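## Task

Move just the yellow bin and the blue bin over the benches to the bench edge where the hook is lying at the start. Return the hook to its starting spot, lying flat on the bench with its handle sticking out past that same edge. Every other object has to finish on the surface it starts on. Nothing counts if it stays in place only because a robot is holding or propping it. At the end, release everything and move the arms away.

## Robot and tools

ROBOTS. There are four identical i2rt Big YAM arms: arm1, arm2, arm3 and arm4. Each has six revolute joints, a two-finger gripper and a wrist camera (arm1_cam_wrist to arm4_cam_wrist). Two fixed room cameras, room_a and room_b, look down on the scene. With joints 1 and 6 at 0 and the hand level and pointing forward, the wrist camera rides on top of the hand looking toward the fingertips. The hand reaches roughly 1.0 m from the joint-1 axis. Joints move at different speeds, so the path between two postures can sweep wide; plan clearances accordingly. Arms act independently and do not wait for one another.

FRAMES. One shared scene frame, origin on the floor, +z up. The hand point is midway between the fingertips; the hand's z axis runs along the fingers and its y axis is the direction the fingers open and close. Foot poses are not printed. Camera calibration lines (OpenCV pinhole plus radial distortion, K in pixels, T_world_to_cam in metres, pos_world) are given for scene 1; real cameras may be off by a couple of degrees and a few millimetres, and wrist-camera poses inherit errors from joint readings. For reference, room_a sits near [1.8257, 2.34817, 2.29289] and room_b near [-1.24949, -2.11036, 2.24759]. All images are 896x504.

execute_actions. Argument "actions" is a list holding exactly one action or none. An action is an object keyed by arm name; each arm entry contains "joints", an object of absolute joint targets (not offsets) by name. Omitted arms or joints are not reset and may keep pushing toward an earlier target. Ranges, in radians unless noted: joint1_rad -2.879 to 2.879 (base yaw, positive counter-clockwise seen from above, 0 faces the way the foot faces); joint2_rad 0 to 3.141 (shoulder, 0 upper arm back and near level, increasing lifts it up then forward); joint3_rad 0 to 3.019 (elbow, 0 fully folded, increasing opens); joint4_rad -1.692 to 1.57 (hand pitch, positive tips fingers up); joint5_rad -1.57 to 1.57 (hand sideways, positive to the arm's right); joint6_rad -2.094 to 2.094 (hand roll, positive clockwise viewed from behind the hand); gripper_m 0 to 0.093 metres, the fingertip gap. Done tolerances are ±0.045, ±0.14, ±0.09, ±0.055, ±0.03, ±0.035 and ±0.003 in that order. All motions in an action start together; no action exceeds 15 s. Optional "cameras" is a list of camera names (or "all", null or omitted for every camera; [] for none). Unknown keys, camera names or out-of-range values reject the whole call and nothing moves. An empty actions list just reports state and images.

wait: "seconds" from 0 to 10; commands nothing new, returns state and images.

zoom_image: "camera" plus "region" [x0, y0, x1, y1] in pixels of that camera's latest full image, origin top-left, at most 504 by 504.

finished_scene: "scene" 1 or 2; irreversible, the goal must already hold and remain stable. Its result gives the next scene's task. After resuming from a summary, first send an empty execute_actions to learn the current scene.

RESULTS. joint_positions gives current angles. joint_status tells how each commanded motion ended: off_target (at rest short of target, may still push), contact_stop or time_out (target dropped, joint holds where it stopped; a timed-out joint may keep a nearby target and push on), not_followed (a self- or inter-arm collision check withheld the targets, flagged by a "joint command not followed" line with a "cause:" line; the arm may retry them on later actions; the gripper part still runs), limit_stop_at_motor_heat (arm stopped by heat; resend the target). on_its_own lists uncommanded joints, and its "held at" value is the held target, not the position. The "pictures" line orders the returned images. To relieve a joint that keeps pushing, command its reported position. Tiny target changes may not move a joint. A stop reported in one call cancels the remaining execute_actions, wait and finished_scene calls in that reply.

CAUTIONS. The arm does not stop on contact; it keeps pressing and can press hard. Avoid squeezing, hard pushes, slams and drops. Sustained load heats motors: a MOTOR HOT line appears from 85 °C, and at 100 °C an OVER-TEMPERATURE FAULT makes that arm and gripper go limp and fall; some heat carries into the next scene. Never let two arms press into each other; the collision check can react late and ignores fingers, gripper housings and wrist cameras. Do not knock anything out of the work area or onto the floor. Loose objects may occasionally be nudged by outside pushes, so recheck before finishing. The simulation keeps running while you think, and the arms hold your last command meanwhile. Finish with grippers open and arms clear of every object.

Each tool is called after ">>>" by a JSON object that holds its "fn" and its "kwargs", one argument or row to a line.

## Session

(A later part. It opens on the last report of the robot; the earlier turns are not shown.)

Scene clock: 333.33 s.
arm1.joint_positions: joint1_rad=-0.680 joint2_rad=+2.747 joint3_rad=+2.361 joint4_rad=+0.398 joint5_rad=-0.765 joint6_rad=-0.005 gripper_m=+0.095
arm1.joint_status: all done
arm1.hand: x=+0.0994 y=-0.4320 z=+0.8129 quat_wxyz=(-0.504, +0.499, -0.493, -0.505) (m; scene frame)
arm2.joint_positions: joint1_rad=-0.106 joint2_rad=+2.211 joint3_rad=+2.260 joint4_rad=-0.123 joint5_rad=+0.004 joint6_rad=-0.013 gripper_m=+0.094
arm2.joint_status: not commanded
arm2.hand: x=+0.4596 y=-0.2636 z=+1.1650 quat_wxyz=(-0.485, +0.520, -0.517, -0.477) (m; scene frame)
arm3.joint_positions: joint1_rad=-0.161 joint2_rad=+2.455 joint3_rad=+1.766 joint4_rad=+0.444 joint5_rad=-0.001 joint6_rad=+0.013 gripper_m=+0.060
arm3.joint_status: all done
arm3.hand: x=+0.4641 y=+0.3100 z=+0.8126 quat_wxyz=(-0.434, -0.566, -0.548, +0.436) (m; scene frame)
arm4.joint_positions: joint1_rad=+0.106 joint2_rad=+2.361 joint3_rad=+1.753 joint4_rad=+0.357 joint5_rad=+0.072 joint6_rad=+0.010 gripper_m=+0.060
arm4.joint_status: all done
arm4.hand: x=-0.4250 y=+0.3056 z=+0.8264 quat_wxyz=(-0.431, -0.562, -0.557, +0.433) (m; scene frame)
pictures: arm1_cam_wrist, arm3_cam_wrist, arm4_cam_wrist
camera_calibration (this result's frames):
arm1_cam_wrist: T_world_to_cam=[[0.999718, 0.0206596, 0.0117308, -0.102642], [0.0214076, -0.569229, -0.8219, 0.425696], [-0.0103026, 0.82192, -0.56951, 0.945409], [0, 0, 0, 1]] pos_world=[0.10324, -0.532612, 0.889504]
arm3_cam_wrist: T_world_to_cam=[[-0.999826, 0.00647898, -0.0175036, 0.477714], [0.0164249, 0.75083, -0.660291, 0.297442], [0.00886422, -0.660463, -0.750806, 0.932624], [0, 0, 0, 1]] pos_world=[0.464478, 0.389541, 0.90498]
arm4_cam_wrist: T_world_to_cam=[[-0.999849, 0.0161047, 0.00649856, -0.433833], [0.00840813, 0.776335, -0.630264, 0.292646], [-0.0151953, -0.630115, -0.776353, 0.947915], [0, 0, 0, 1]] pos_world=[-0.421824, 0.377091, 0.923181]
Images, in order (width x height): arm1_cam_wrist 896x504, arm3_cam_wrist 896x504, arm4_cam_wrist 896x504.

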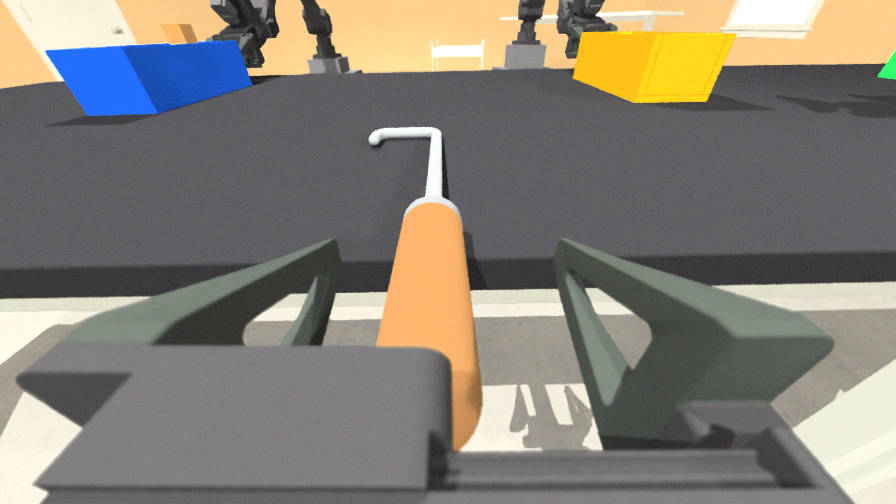

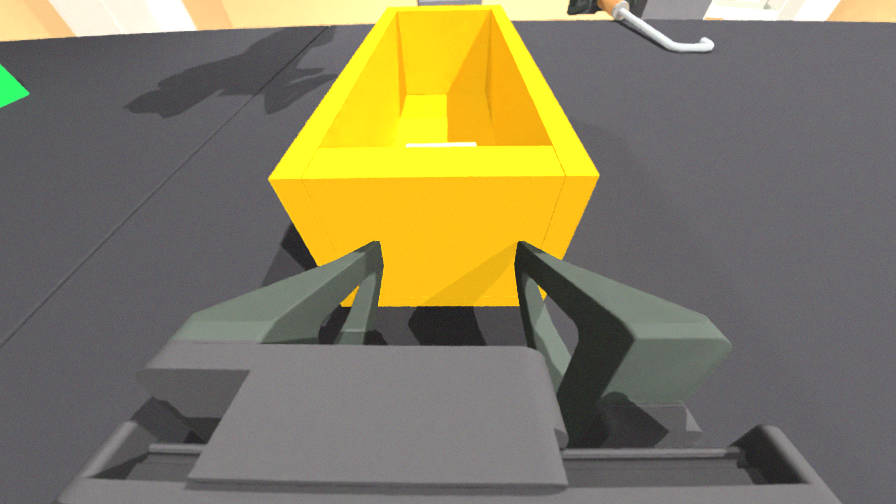

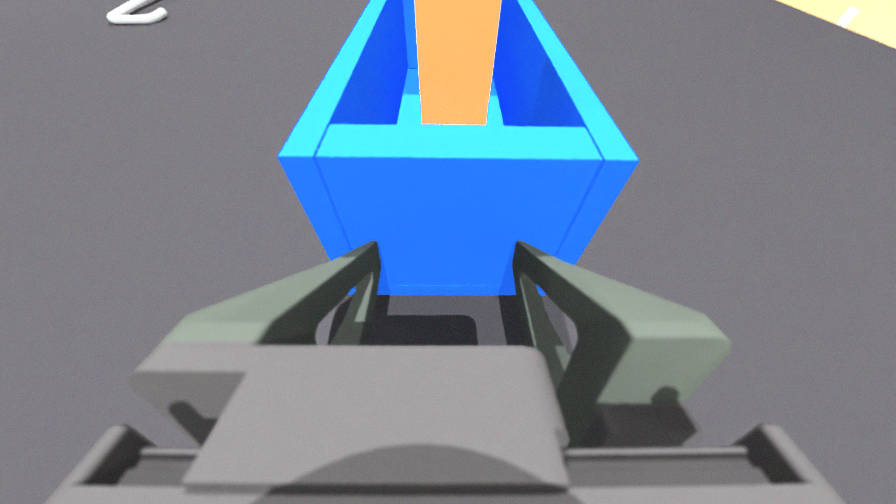

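>>> {"fn": "execute_actions", "kwargs": {
  "actions": [
    {"arm1":{"joints":{"joint3_rad":2.35,"gripper_m":0.05}},"arm3":{"joints":{"joint2_rad":2.632,"joint3_rad":2.187,"joint4_rad":0.235}},"arm4":{"joints":{"joint2_rad":2.548,"joint3_rad":2.172,"joint4_rad":0.165}}}
  ],
  "cameras": ["arm1_cam_wrist","arm3_cam_wrist","arm4_cam_wrist"]
}}

Scene clock: 348.03 s.
arm1.joint_positions: joint1_rad=-0.680 joint2_rad=+2.747 joint3_rad=+2.361 joint4_rad=+0.398 joint5_rad=-0.765 joint6_rad=-0.005 gripper_m=+0.050
arm1.joint_status: all done
arm1.hand: x=+0.0994 y=-0.4320 z=+0.8129 quat_wxyz=(-0.504, +0.499, -0.493, -0.505) (m; scene frame)
arm2.joint_positions: joint1_rad=-0.106 joint2_rad=+2.211 joint3_rad=+2.260 joint4_rad=-0.123 joint5_rad=+0.004 joint6_rad=-0.013 gripper_m=+0.094
arm2.joint_status: not commanded
arm2.hand: x=+0.4596 y=-0.2636 z=+1.1650 quat_wxyz=(-0.485, +0.520, -0.517, -0.477) (m; scene frame)
arm3.joint_positions: joint1_rad=-0.161 joint2_rad=+2.629 joint3_rad=+2.134 joint4_rad=+0.249 joint5_rad=+0.001 joint6_rad=+0.005 gripper_m=+0.060
arm3.joint_status: all done
arm3.hand: x=+0.4623 y=+0.2413 z=+0.8131 quat_wxyz=(-0.431, -0.564, -0.550, +0.439) (m; scene frame)
arm4.joint_positions: joint1_rad=+0.106 joint2_rad=+2.540 joint3_rad=+2.119 joint4_rad=+0.172 joint5_rad=+0.070 joint6_rad=+0.010 gripper_m=+0.060
arm4.joint_status: all done
arm4.hand: x=-0.4204 y=+0.2367 z=+0.8286 quat_wxyz=(-0.432, -0.561, -0.557, +0.433) (m; scene frame)
pictures: arm1_cam_wrist, arm3_cam_wrist, arm4_cam_wrist
camera_calibration (this result's frames):
arm1_cam_wrist: T_world_to_cam=[[0.999718, 0.0206596, 0.0117308, -0.102642], [0.0214076, -0.569229, -0.8219, 0.425696], [-0.0103026, 0.82192, -0.56951, 0.945409], [0, 0, 0, 1]] pos_world=[0.10324, -0.532612, 0.889504]
arm3_cam_wrist: T_world_to_cam=[[-0.999943, 0.00657382, -0.00843812, 0.469074], [0.0105087, 0.750949, -0.660277, 0.352068], [0.00199606, -0.660328, -0.750975, 0.89094], [0, 0, 0, 1]] pos_world=[0.463569, 0.320844, 0.905494]
arm4_cam_wrist: T_world_to_cam=[[-0.999881, 0.014304, 0.00576919, -0.427176], [0.00744424, 0.77516, -0.631721, 0.348526], [-0.0135082, -0.631603, -0.775174, 0.906306], [0, 0, 0, 1]] pos_world=[-0.417477, 0.308373, 0.92518]
Images, in order (width x height): arm1_cam_wrist 896x504, arm3_cam_wrist 896x504, arm4_cam_wrist 896x504.

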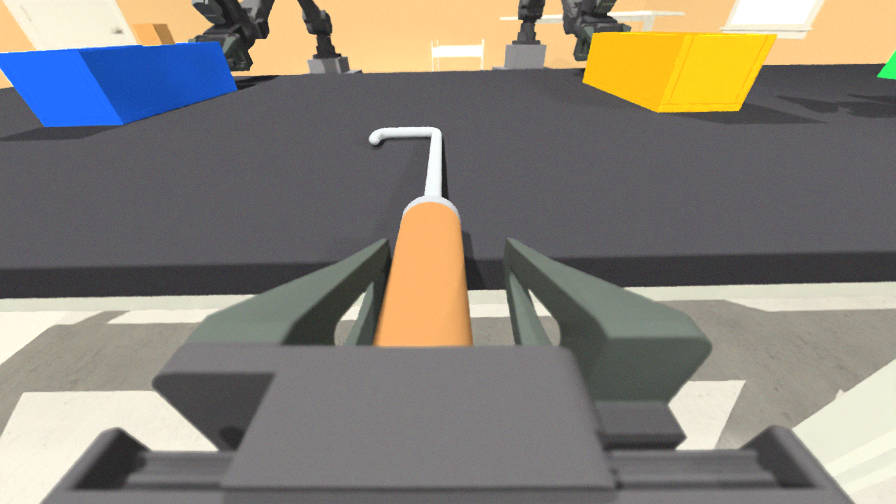

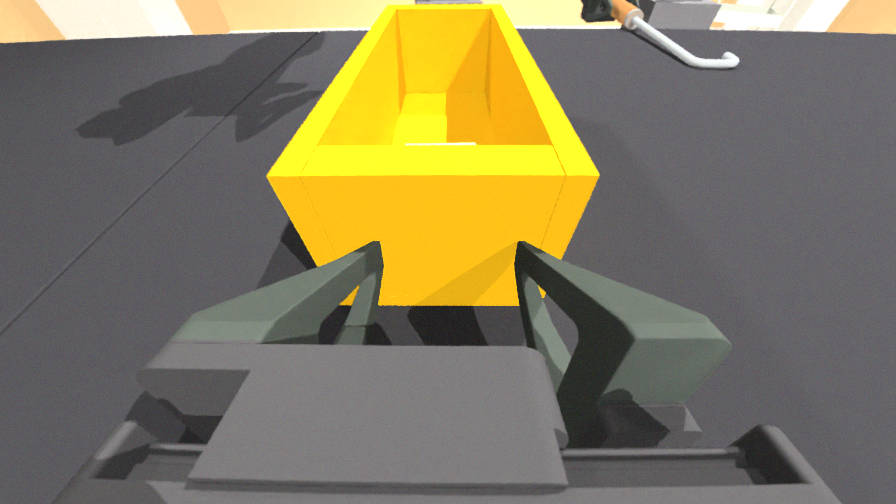

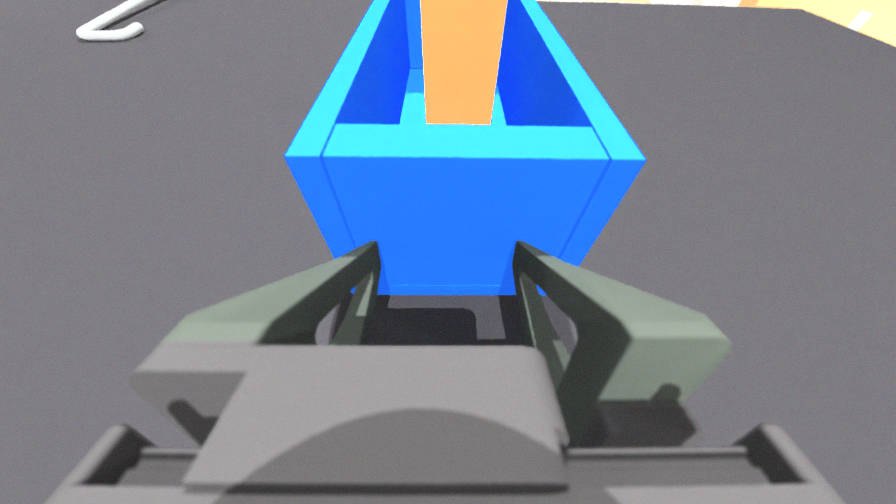

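>>> {"fn": "zoom_image", "kwargs": {
  "camera": "arm3_cam_wrist",
  "region": [560, 0, 700, 60]
}}

Region (560, 0, 700, 60) of arm3_cam_wrist's 896x504 image, scaled by 3.600, with more detail than that image has; it fills the top 216 rows of this view, and the rest is white.

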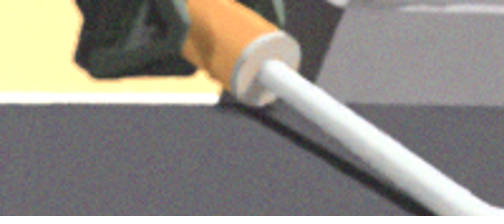

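>>> {"fn": "execute_actions", "kwargs": {
  "actions": [
    {"arm1":{"joints":{"joint3_rad":2.333}},"arm3":{"joints":{"joint2_rad":2.797,"joint3_rad":2.49,"joint4_rad":0.148}},"arm4":{"joints":{"joint2_rad":2.708,"joint3_rad":2.46,"joint4_rad":0.09}}}
  ],
  "cameras": ["arm1_cam_wrist","arm3_cam_wrist","arm4_cam_wrist"]
}}

Scene clock: 360.93 s.
arm1.joint_positions: joint1_rad=-0.680 joint2_rad=+2.747 joint3_rad=+2.344 joint4_rad=+0.398 joint5_rad=-0.765 joint6_rad=-0.005 gripper_m=+0.050
arm1.joint_status: all done
arm1.hand: x=+0.0977 y=-0.4338 z=+0.8037 quat_wxyz=(-0.498, +0.499, -0.499, -0.505) (m; scene frame)
arm2.joint_positions: joint1_rad=-0.106 joint2_rad=+2.211 joint3_rad=+2.260 joint4_rad=-0.123 joint5_rad=+0.004 joint6_rad=-0.013 gripper_m=+0.094
arm2.joint_status: not commanded
arm2.hand: x=+0.4596 y=-0.2636 z=+1.1650 quat_wxyz=(-0.485, +0.520, -0.517, -0.477) (m; scene frame)
arm3.joint_positions: joint1_rad=-0.161 joint2_rad=+2.799 joint3_rad=+2.428 joint4_rad=+0.161 joint5_rad=+0.001 joint6_rad=+0.005 gripper_m=+0.060
arm3.joint_status: all done
arm3.hand: x=+0.4615 y=+0.2033 z=+0.8012 quat_wxyz=(-0.441, -0.556, -0.543, +0.449) (m; scene frame)
arm4.joint_positions: joint1_rad=+0.106 joint2_rad=+2.704 joint3_rad=+2.399 joint4_rad=+0.096 joint5_rad=+0.070 joint6_rad=+0.010 gripper_m=+0.060
arm4.joint_status: all done
arm4.hand: x=-0.4178 y=+0.1977 z=+0.8207 quat_wxyz=(-0.444, -0.553, -0.548, +0.443) (m; scene frame)
pictures: arm1_cam_wrist, arm3_cam_wrist, arm4_cam_wrist
camera_calibration (this result's frames):
arm1_cam_wrist: T_world_to_cam=[[0.999781, 0.0209198, -0.0000465529, -0.0911659], [0.0120817, -0.579212, -0.815088, 0.408268], [-0.0170784, 0.814909, -0.579338, 0.947053], [0, 0, 0, 1]] pos_world=[0.102388, -0.533381, 0.881433]
arm3_cam_wrist: T_world_to_cam=[[-0.999949, 0.00625938, -0.00795757, 0.468144], [0.0100149, 0.7268, -0.686777, 0.399141], [0.00148476, -0.686821, -0.726825, 0.843135], [0, 0, 0, 1]] pos_world=[0.462871, 0.286057, 0.890657]
arm4_cam_wrist: T_world_to_cam=[[-0.999886, 0.0149138, 0.00250529, -0.421376], [0.00950808, 0.748792, -0.662737, 0.405268], [-0.0117599, -0.662637, -0.748848, 0.860848], [0, 0, 0, 1]] pos_world=[-0.415058, 0.273253, 0.914286]
Images, in order (width x height): arm1_cam_wrist 896x504, arm3_cam_wrist 896x504, arm4_cam_wrist 896x504.

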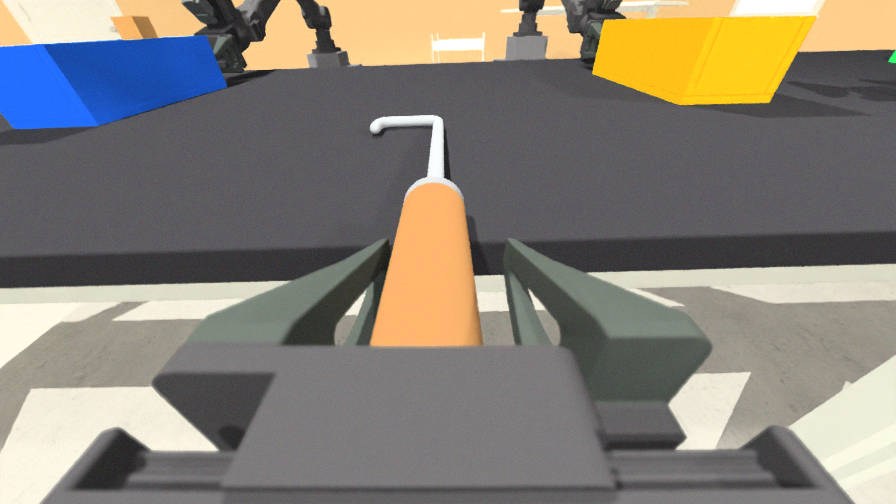

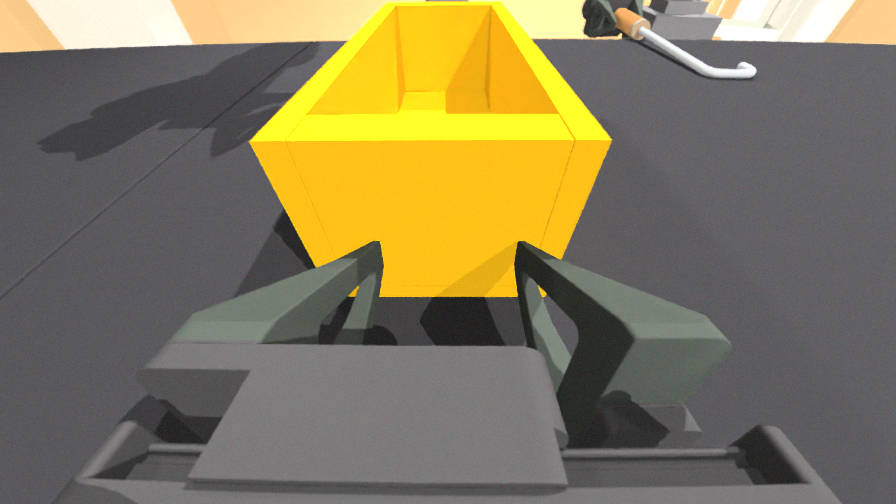

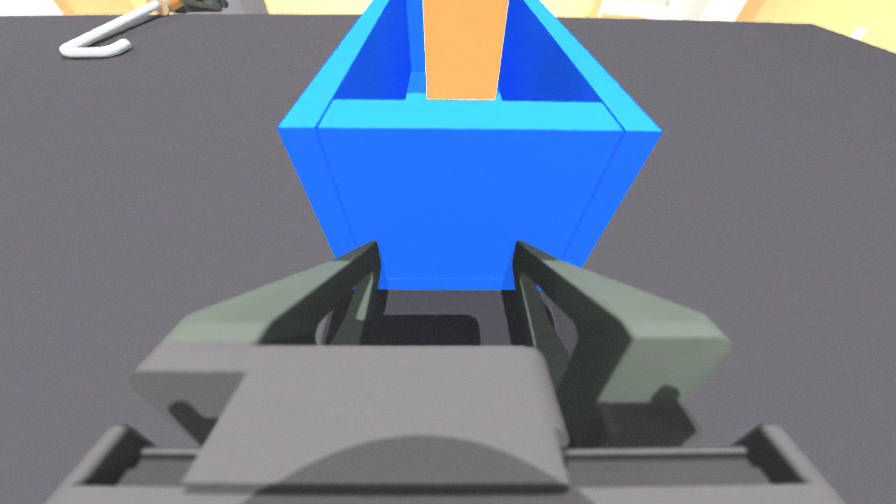

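>>> {"fn": "execute_actions", "kwargs": {
  "actions": [
    {"arm1":{"joints":{"gripper_m":0.01}},"arm3":{"joints":{"joint2_rad":2.1,"joint3_rad":1.75,"joint4_rad":0.1}},"arm4":{"joints":{"joint2_rad":2.0,"joint3_rad":1.72,"joint4_rad":0.05}}}
  ],
  "cameras": ["arm1_cam_wrist","arm3_cam_wrist","arm4_cam_wrist","arm2_cam_wrist"]
}}

Scene clock: 373.50 s.
arm1.joint_positions: joint1_rad=-0.680 joint2_rad=+2.747 joint3_rad=+2.344 joint4_rad=+0.398 joint5_rad=-0.765 joint6_rad=-0.005 gripper_m=+0.031
arm1.joint_status: gripper_m off_target (ended at +0.031, target +0.010)
arm1.hand: x=+0.0973 y=-0.4335 z=+0.8037 quat_wxyz=(-0.497, +0.499, -0.498, -0.505) (m; scene frame)
arm2.joint_positions: joint1_rad=-0.106 joint2_rad=+2.211 joint3_rad=+2.260 joint4_rad=-0.123 joint5_rad=+0.004 joint6_rad=-0.013 gripper_m=+0.094
arm2.joint_status: not commanded
arm2.hand: x=+0.4596 y=-0.2636 z=+1.1650 quat_wxyz=(-0.485, +0.520, -0.517, -0.477) (m; scene frame)
arm3.joint_positions: joint1_rad=-0.161 joint2_rad=+2.097 joint3_rad=+1.743 joint4_rad=+0.109 joint5_rad=+0.001 joint6_rad=+0.005 gripper_m=+0.060
arm3.joint_status: all done
arm3.hand: x=+0.4643 y=+0.3337 z=+1.0289 quat_wxyz=(-0.431, -0.564, -0.550, +0.439) (m; scene frame)
arm4.joint_positions: joint1_rad=+0.106 joint2_rad=+2.001 joint3_rad=+1.720 joint4_rad=+0.053 joint5_rad=+0.070 joint6_rad=+0.010 gripper_m=+0.060
arm4.joint_status: all done
arm4.hand: x=-0.4300 y=+0.3466 z=+1.0425 quat_wxyz=(-0.439, -0.557, -0.552, +0.438) (m; scene frame)
pictures: arm1_cam_wrist, arm2_cam_wrist, arm3_cam_wrist, arm4_cam_wrist
camera_calibration (this result's frames):
arm1_cam_wrist: T_world_to_cam=[[0.999756, 0.0220656, -0.000421067, -0.0899455], [0.01244, -0.579191, -0.815097, 0.408383], [-0.0182295, 0.814893, -0.579324, 0.946969], [0, 0, 0, 1]] pos_world=[0.102106, -0.533162, 0.881436]
arm2_cam_wrist: T_world_to_cam=[[0.999812, 0.00610948, 0.0183797, -0.479814], [0.0179315, -0.650674, -0.759146, 0.710729], [0.00732118, 0.759333, -0.650661, 1.08273], [0, 0, 0, 1]] pos_world=[0.459052, -0.356765, 1.25285]
arm3_cam_wrist: T_world_to_cam=[[-0.999943, 0.00657382, -0.00843812, 0.472242], [0.0105087, 0.750949, -0.660277, 0.425135], [0.00199606, -0.660328, -0.750975, 1.114], [0, 0, 0, 1]] pos_world=[0.465523, 0.413244, 1.12128]
arm4_cam_wrist: T_world_to_cam=[[-0.999884, 0.0145516, 0.00443522, -0.438199], [0.00820789, 0.761519, -0.64809, 0.420641], [-0.0128083, -0.647979, -0.761551, 1.13321], [0, 0, 0, 1]] pos_world=[-0.427086, 0.420343, 1.13755]
Images, in order (width x height): arm1_cam_wrist 896x504, arm2_cam_wrist 896x504, arm3_cam_wrist 896x504, arm4_cam_wrist 896x504.

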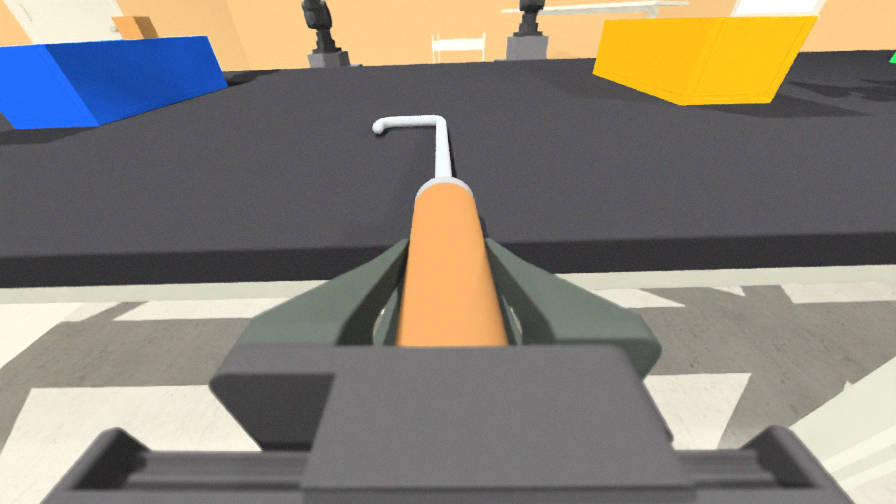

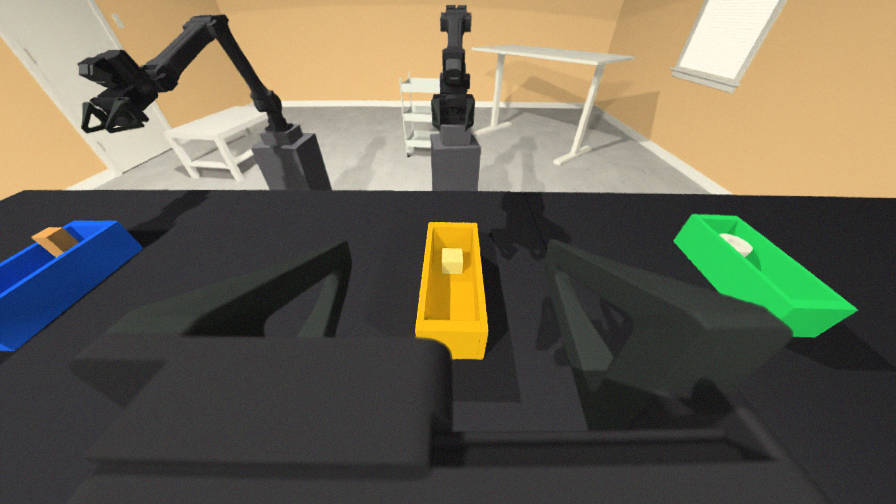

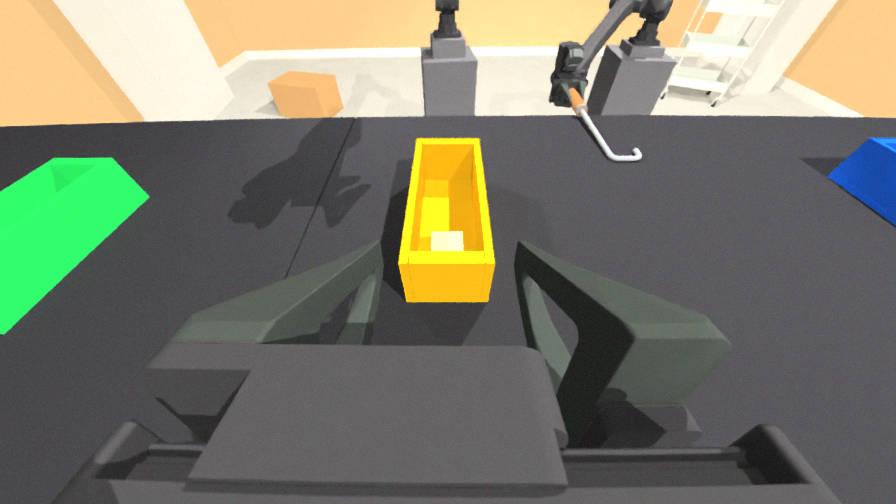

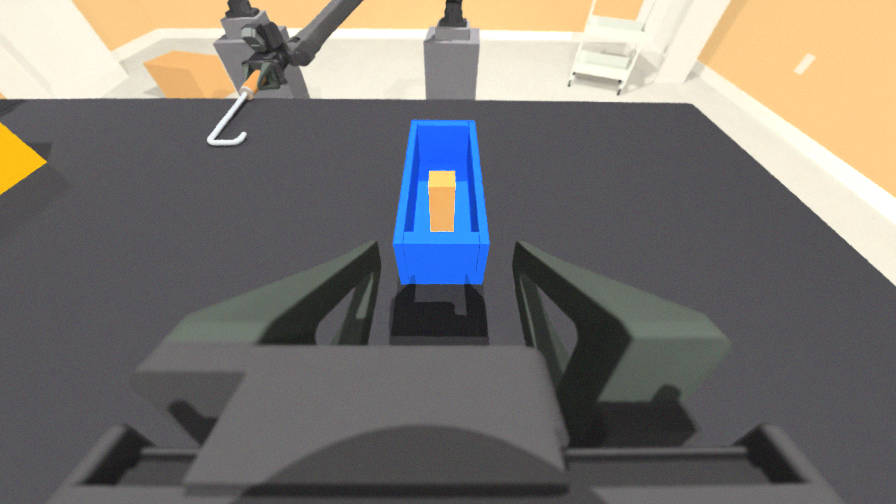

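>>> {"fn": "execute_actions", "kwargs": {
  "actions": [
    {"arm1":{"joints":{"joint1_rad":0.03,"joint2_rad":2.18,"joint3_rad":1.83,"joint5_rad":0.0,"joint6_rad":-1.571,"gripper_m":0.01}},"arm2":{"joints":{"joint1_rad":0.0,"joint2_rad":1.6,"joint3_rad":1.3,"joint4_rad":0.2}}}
  ],
  "cameras": ["arm1_cam_wrist","arm4_cam_wrist","room_b"]
}}

Scene clock: 401.63 s.
arm1.joint_positions: joint1_rad=+0.038 joint2_rad=+2.190 joint3_rad=+1.817 joint4_rad=+0.374 joint5_rad=-0.001 joint6_rad=-1.540 gripper_m=+0.031
arm1.joint_status: gripper_m off_target (ended at +0.031, target +0.010); the others done
arm1.hand: x=-0.4300 y=-0.3073 z=+1.0069 quat_wxyz=(-0.710, +0.703, -0.027, +0.000) (m; scene frame)
arm2.joint_positions: joint1_rad=-0.002 joint2_rad=+1.612 joint3_rad=+1.285 joint4_rad=+0.195 joint5_rad=+0.001 joint6_rad=-0.012 gripper_m=+0.094
arm2.joint_status: all done
arm2.hand: x=+0.3850 y=-0.4855 z=+1.1220 quat_wxyz=(-0.444, +0.561, -0.501, -0.487) (m; scene frame)
arm3.joint_positions: joint1_rad=-0.161 joint2_rad=+2.097 joint3_rad=+1.743 joint4_rad=+0.109 joint5_rad=+0.001 joint6_rad=+0.005 gripper_m=+0.060
arm3.joint_status: not commanded
arm3.hand: x=+0.4643 y=+0.3337 z=+1.0289 quat_wxyz=(-0.431, -0.564, -0.550, +0.439) (m; scene frame)
arm4.joint_positions: joint1_rad=+0.106 joint2_rad=+2.001 joint3_rad=+1.720 joint4_rad=+0.053 joint5_rad=+0.070 joint6_rad=+0.010 gripper_m=+0.060
arm4.joint_status: not commanded
arm4.hand: x=-0.4300 y=+0.3466 z=+1.0425 quat_wxyz=(-0.439, -0.557, -0.552, +0.438) (m; scene frame)
pictures: arm1_cam_wrist, arm4_cam_wrist, room_b
camera_calibration (this result's frames):
arm1_cam_wrist: T_world_to_cam=[[0.0327131, 0.0032131, 0.99946, -0.993922], [0.78978, -0.612925, -0.0238797, 0.18092], [0.612517, 0.790135, -0.0225883, 0.655214], [0, 0, 0, 1]] pos_world=[-0.511702, -0.403623, 1.0125]
arm4_cam_wrist: T_world_to_cam=[[-0.999884, 0.0145516, 0.00443522, -0.438199], [0.00820789, 0.761519, -0.64809, 0.420641], [-0.0128083, -0.647979, -0.761551, 1.13321], [0, 0, 0, 1]] pos_world=[-0.427086, 0.420343, 1.13755]
Images, in order (width x height): arm1_cam_wrist 896x504, arm4_cam_wrist 896x504, room_b 896x504.

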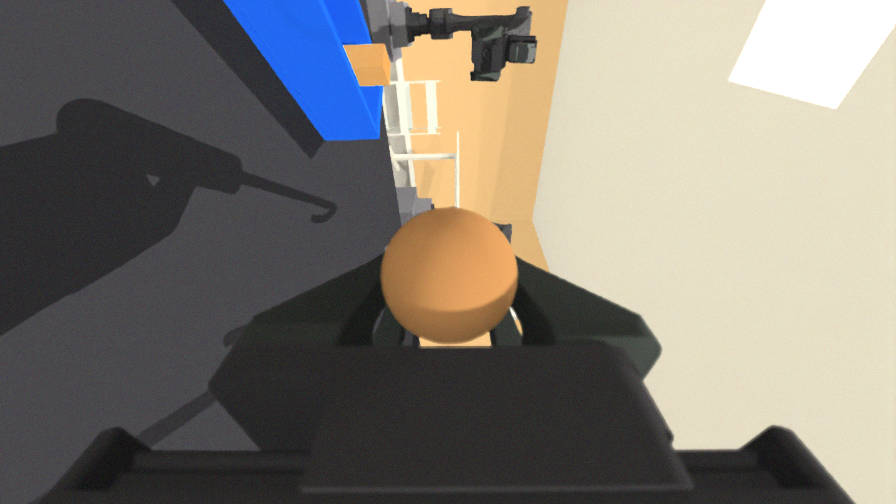

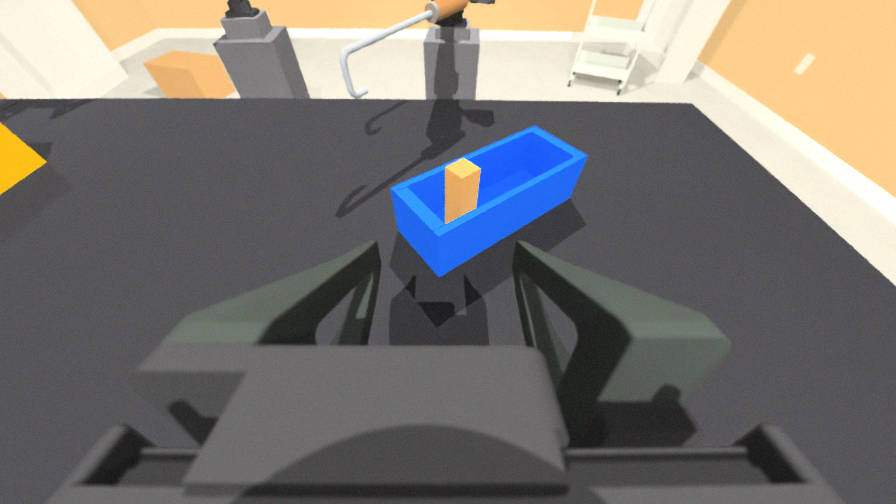

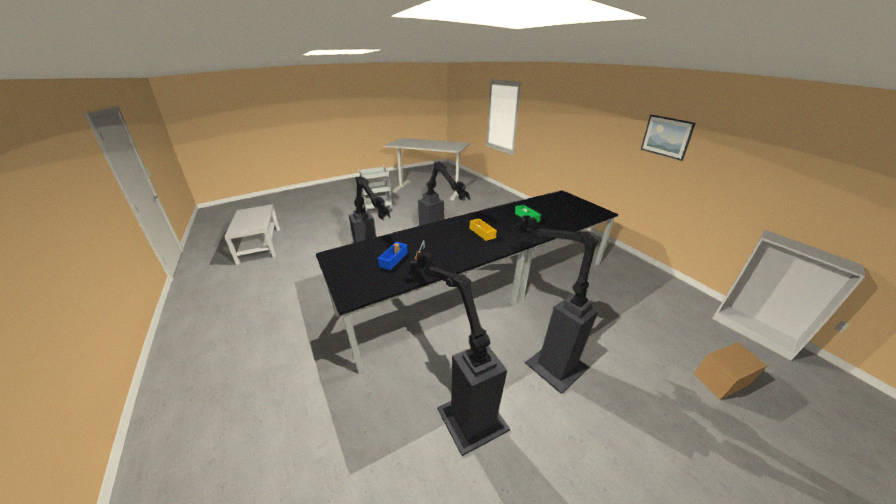

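>>> {"fn": "zoom_image", "kwargs": {
  "camera": "room_b",
  "region": [360, 210, 480, 300]
}}

>>> {"fn": "zoom_image", "kwargs": {
  "camera": "arm4_cam_wrist",
  "region": [300, 0, 620, 280]
}}

Region (360, 210, 480, 300) of room_b's 896x504 image, scaled by 4.200, with more detail than that image has; it fills the top 378 rows of this view, and the rest is white.

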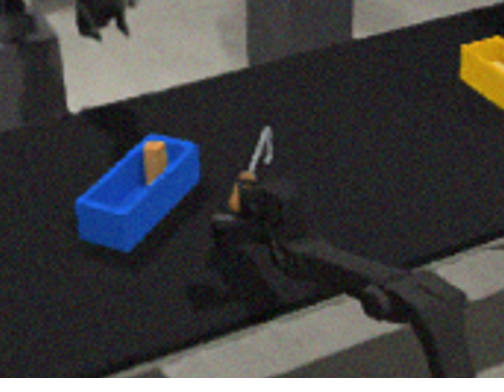

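Region (300, 0, 620, 280) of arm4_cam_wrist's 896x504 image, scaled by 1.575, with more detail than that image has; it fills the top 441 rows of this view, and the rest is white.

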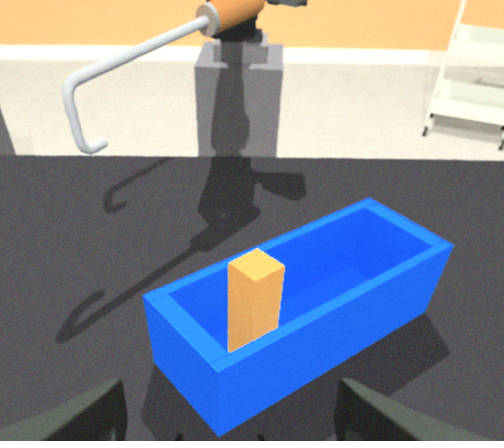

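>>> {"fn": "execute_actions", "kwargs": {
  "actions": [
    {"arm1":{"joints":{"joint1_rad":0.297,"joint2_rad":2.27,"joint3_rad":1.975,"joint4_rad":0.31,"joint6_rad":-1.6,"gripper_m":0.01}}}
  ],
  "cameras": ["arm1_cam_wrist","arm4_cam_wrist","room_b","room_a"]
}}

Scene clock: 449.67 s.
arm1.joint_positions: joint1_rad=+0.293 joint2_rad=+2.288 joint3_rad=+1.889 joint4_rad=+0.295 joint5_rad=+0.001 joint6_rad=-1.570 gripper_m=+0.031
arm1.joint_status: gripper_m off_target (ended at +0.031, target +0.010); the others done
arm1.hand: x=-0.6625 y=-0.3075 z=+0.9454 quat_wxyz=(-0.669, +0.736, +0.078, -0.075) (m; scene frame)
arm2.joint_positions: joint1_rad=-0.002 joint2_rad=+1.612 joint3_rad=+1.285 joint4_rad=+0.195 joint5_rad=+0.001 joint6_rad=-0.012 gripper_m=+0.094
arm2.joint_status: not commanded
arm2.hand: x=+0.3850 y=-0.4855 z=+1.1220 quat_wxyz=(-0.444, +0.561, -0.501, -0.487) (m; scene frame)
arm3.joint_positions: joint1_rad=-0.161 joint2_rad=+2.097 joint3_rad=+1.743 joint4_rad=+0.109 joint5_rad=+0.001 joint6_rad=+0.005 gripper_m=+0.060
arm3.joint_status: not commanded
arm3.hand: x=+0.4643 y=+0.3337 z=+1.0289 quat_wxyz=(-0.431, -0.564, -0.550, +0.439) (m; scene frame)
arm4.joint_positions: joint1_rad=+0.106 joint2_rad=+2.001 joint3_rad=+1.720 joint4_rad=+0.053 joint5_rad=+0.070 joint6_rad=+0.010 gripper_m=+0.060
arm4.joint_status: not commanded
arm4.hand: x=-0.4300 y=+0.3466 z=+1.0425 quat_wxyz=(-0.439, -0.557, -0.552, +0.438) (m; scene frame)
pictures: arm1_cam_wrist, arm4_cam_wrist, room_a, room_b
camera_calibration (this result's frames):
arm1_cam_wrist: T_world_to_cam=[[-0.023069, 0.105296, 0.994173, -0.92542], [0.917909, -0.391791, 0.0627951, 0.433877], [0.39612, 0.914009, -0.0876137, 0.75267], [0, 0, 0, 1]] pos_world=[-0.717756, -0.420515, 0.958726]
arm4_cam_wrist: T_world_to_cam=[[-0.999884, 0.0145516, 0.00443522, -0.438199], [0.00820789, 0.761519, -0.64809, 0.420641], [-0.0128083, -0.647979, -0.761551, 1.13321], [0, 0, 0, 1]] pos_world=[-0.427086, 0.420343, 1.13755]
Images, in order (width x height): arm1_cam_wrist 896x504, arm4_cam_wrist 896x504, room_a 896x504, room_b 896x504.

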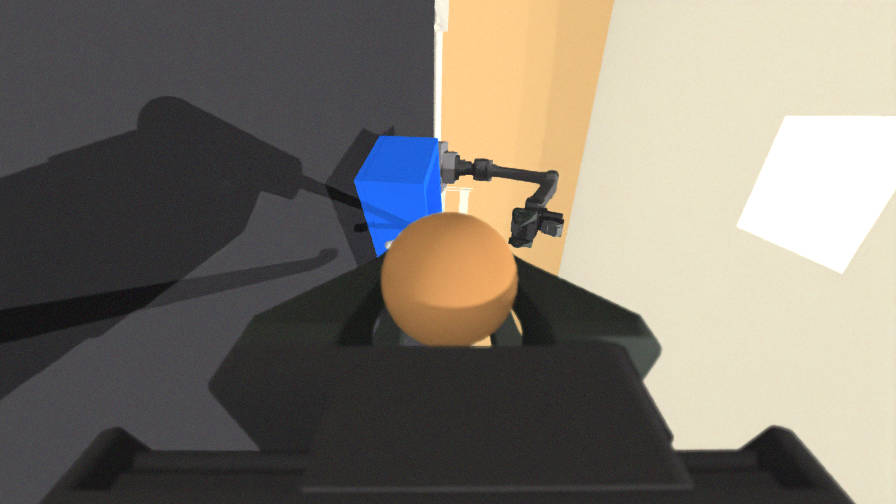

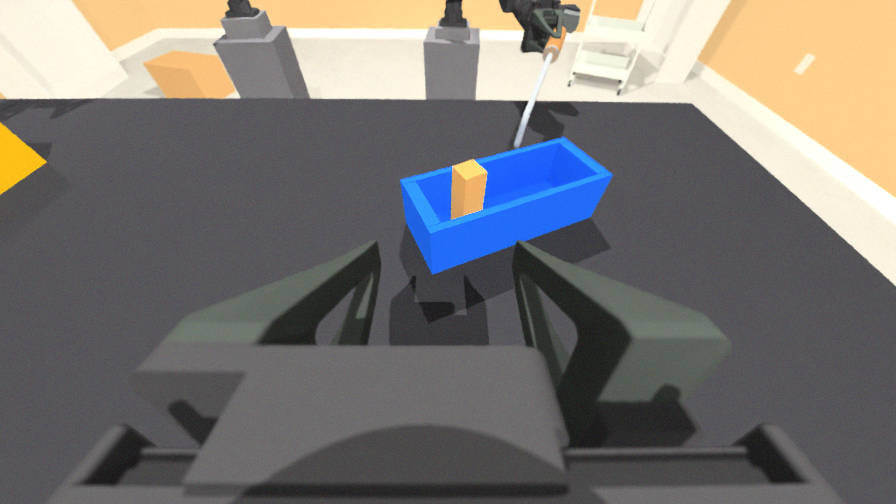

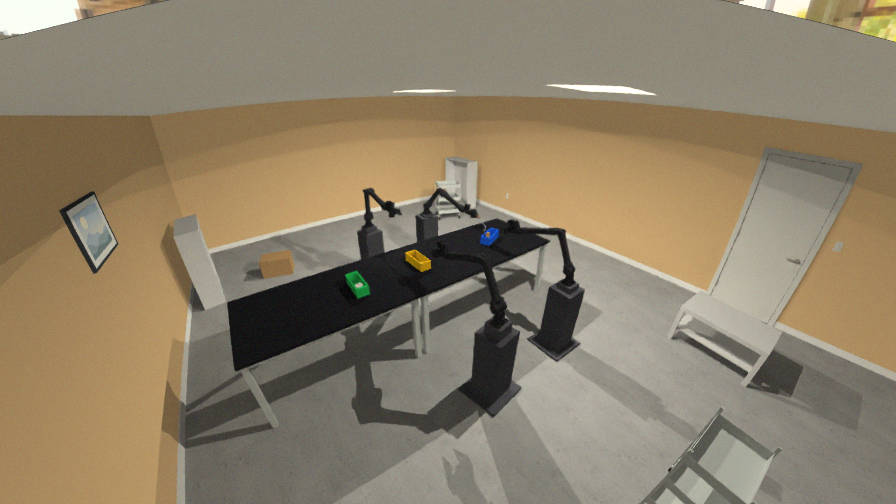

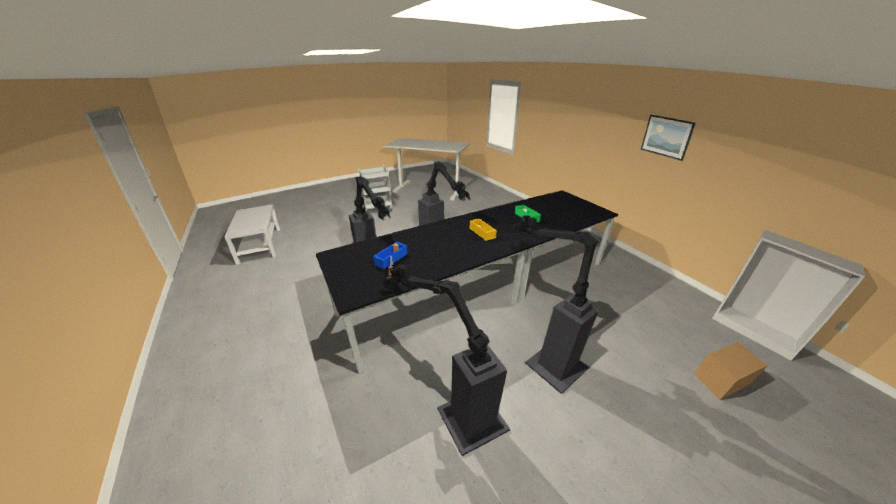

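>>> {"fn": "execute_actions", "kwargs": {
  "actions": [
    {"arm1":{"joints":{"joint1_rad":0.335,"joint2_rad":2.26,"joint3_rad":2.176,"joint4_rad":0.40,"gripper_m":0.01}}}
  ],
  "cameras": ["arm4_cam_wrist","room_b"]
}}

Scene clock: 479.03 s.
arm1.joint_positions: joint1_rad=+0.338 joint2_rad=+2.276 joint3_rad=+2.114 joint4_rad=+0.363 joint5_rad=+0.001 joint6_rad=-1.574 gripper_m=+0.031
arm1.joint_status: gripper_m off_target (ended at +0.031, target +0.010); the others done
arm1.hand: x=-0.7060 y=-0.3007 z=+1.1110 quat_wxyz=(-0.771, +0.624, +0.081, -0.102) (m; scene frame)
arm2.joint_positions: joint1_rad=-0.002 joint2_rad=+1.612 joint3_rad=+1.285 joint4_rad=+0.195 joint5_rad=+0.001 joint6_rad=-0.012 gripper_m=+0.094
arm2.joint_status: not commanded
arm2.hand: x=+0.3850 y=-0.4855 z=+1.1220 quat_wxyz=(-0.444, +0.561, -0.501, -0.487) (m; scene frame)
arm3.joint_positions: joint1_rad=-0.161 joint2_rad=+2.097 joint3_rad=+1.743 joint4_rad=+0.109 joint5_rad=+0.001 joint6_rad=+0.005 gripper_m=+0.060
arm3.joint_status: not commanded
arm3.hand: x=+0.4643 y=+0.3337 z=+1.0289 quat_wxyz=(-0.431, -0.564, -0.550, +0.439) (m; scene frame)
arm4.joint_positions: joint1_rad=+0.106 joint2_rad=+2.001 joint3_rad=+1.720 joint4_rad=+0.053 joint5_rad=+0.070 joint6_rad=+0.010 gripper_m=+0.060
arm4.joint_status: not commanded
arm4.hand: x=-0.4300 y=+0.3466 z=+1.0425 quat_wxyz=(-0.439, -0.557, -0.552, +0.438) (m; scene frame)
pictures: arm4_cam_wrist, room_b
camera_calibration (this result's frames):
arm4_cam_wrist: T_world_to_cam=[[-0.999884, 0.0145516, 0.00443522, -0.438199], [0.00820789, 0.761519, -0.64809, 0.420641], [-0.0128083, -0.647979, -0.761551, 1.13321], [0, 0, 0, 1]] pos_world=[-0.427086, 0.420343, 1.13755]
Images, in order (width x height): arm4_cam_wrist 896x504, room_b 896x504.

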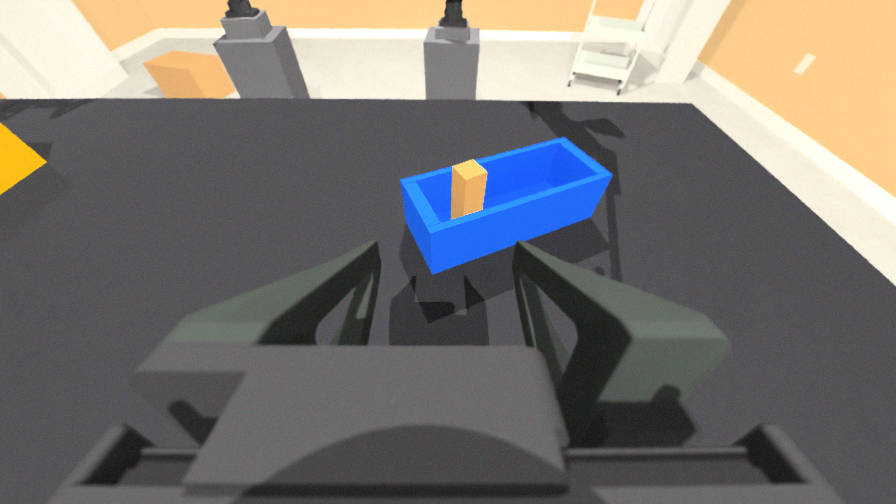

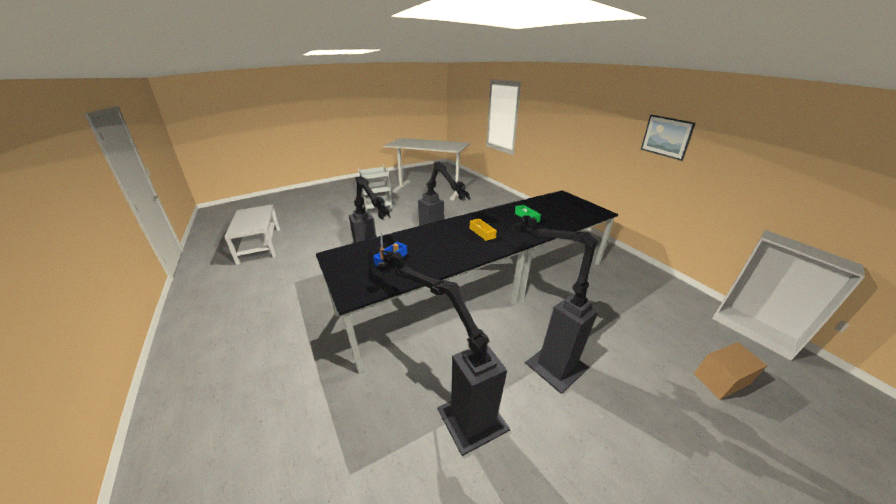

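>>> {"fn": "execute_actions", "kwargs": {
  "actions": [
    {"arm1":{"joints":{"joint2_rad":2.40,"gripper_m":0.01}}}
  ],
  "cameras": ["arm4_cam_wrist","room_b","room_a","arm1_cam_wrist"]
}}

Scene clock: 485.07 s.
arm1.joint_positions: joint1_rad=+0.338 joint2_rad=+2.441 joint3_rad=+2.116 joint4_rad=+0.363 joint5_rad=+0.000 joint6_rad=-1.581 gripper_m=+0.031
arm1.joint_status: gripper_m off_target (ended at +0.031, target +0.010); the others done
arm1.hand: x=-0.7139 y=-0.2744 z=+0.9587 quat_wxyz=(-0.718, +0.684, +0.092, -0.092) (m; scene frame)
arm2.joint_positions: joint1_rad=-0.002 joint2_rad=+1.612 joint3_rad=+1.285 joint4_rad=+0.195 joint5_rad=+0.001 joint6_rad=-0.012 gripper_m=+0.094
arm2.joint_status: not commanded
arm2.hand: x=+0.3850 y=-0.4855 z=+1.1220 quat_wxyz=(-0.444, +0.561, -0.501, -0.487) (m; scene frame)
arm3.joint_positions: joint1_rad=-0.161 joint2_rad=+2.097 joint3_rad=+1.743 joint4_rad=+0.109 joint5_rad=+0.001 joint6_rad=+0.005 gripper_m=+0.060
arm3.joint_status: not commanded
arm3.hand: x=+0.4643 y=+0.3337 z=+1.0289 quat_wxyz=(-0.431, -0.564, -0.550, +0.439) (m; scene frame)
arm4.joint_positions: joint1_rad=+0.106 joint2_rad=+2.001 joint3_rad=+1.720 joint4_rad=+0.053 joint5_rad=+0.070 joint6_rad=+0.010 gripper_m=+0.060
arm4.joint_status: not commanded
arm4.hand: x=-0.4300 y=+0.3466 z=+1.0425 quat_wxyz=(-0.439, -0.557, -0.552, +0.438) (m; scene frame)
pictures: arm1_cam_wrist, arm4_cam_wrist, room_a, room_b
camera_calibration (this result's frames):
arm1_cam_wrist: T_world_to_cam=[[-0.00213987, -0.0359061, 0.999353, -0.972048], [0.935237, -0.353861, -0.0107114, 0.586408], [0.354017, 0.934608, 0.0343379, 0.602589], [0, 0, 0, 1]] pos_world=[-0.763836, -0.39058, 0.957009]
arm4_cam_wrist: T_world_to_cam=[[-0.999884, 0.0145516, 0.00443522, -0.438199], [0.00820789, 0.761519, -0.64809, 0.420641], [-0.0128083, -0.647979, -0.761551, 1.13321], [0, 0, 0, 1]] pos_world=[-0.427086, 0.420343, 1.13755]
Images, in order (width x height): arm1_cam_wrist 896x504, arm4_cam_wrist 896x504, room_a 896x504, room_b 896x504.

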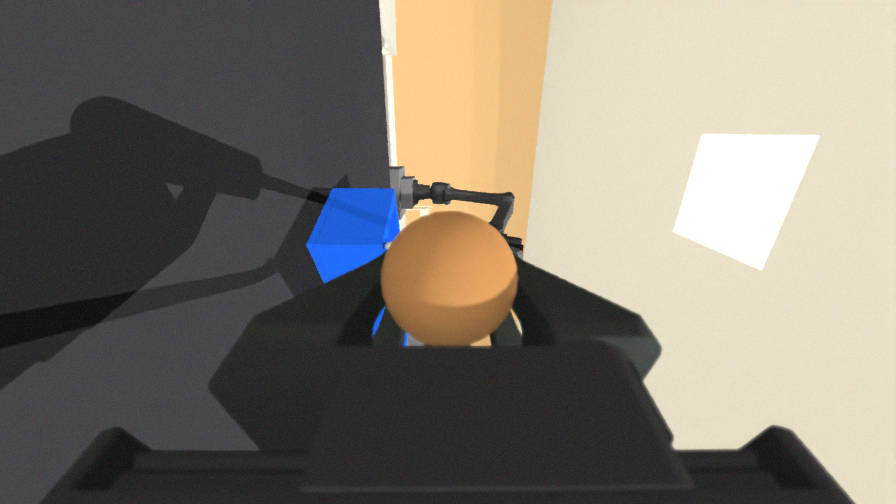

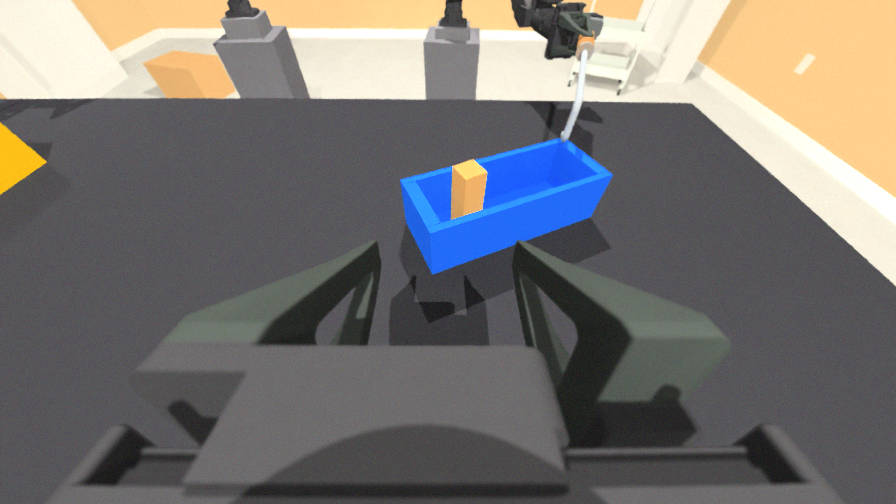

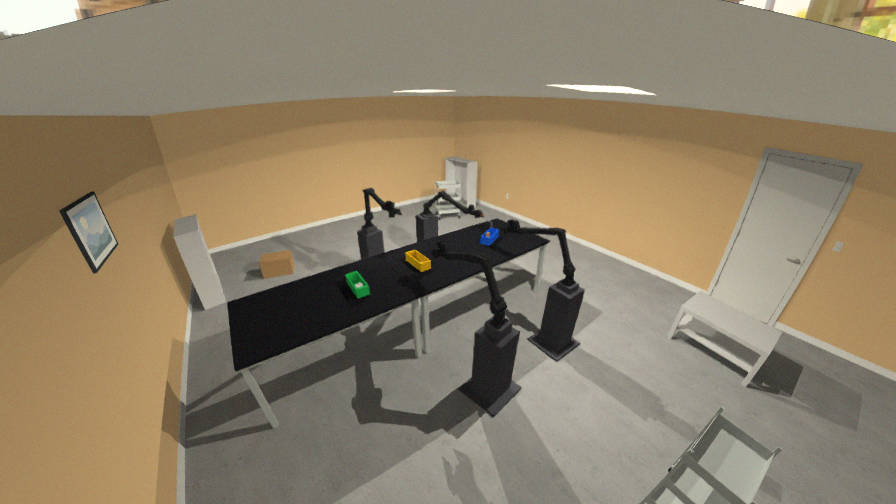

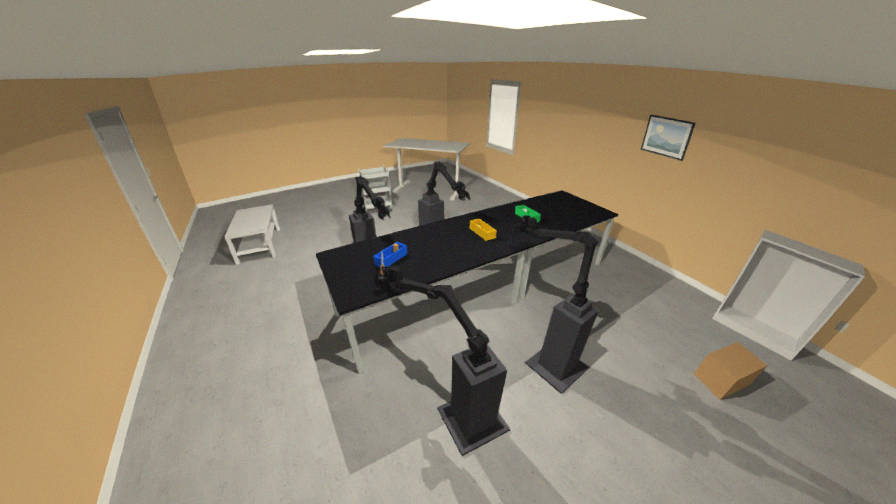

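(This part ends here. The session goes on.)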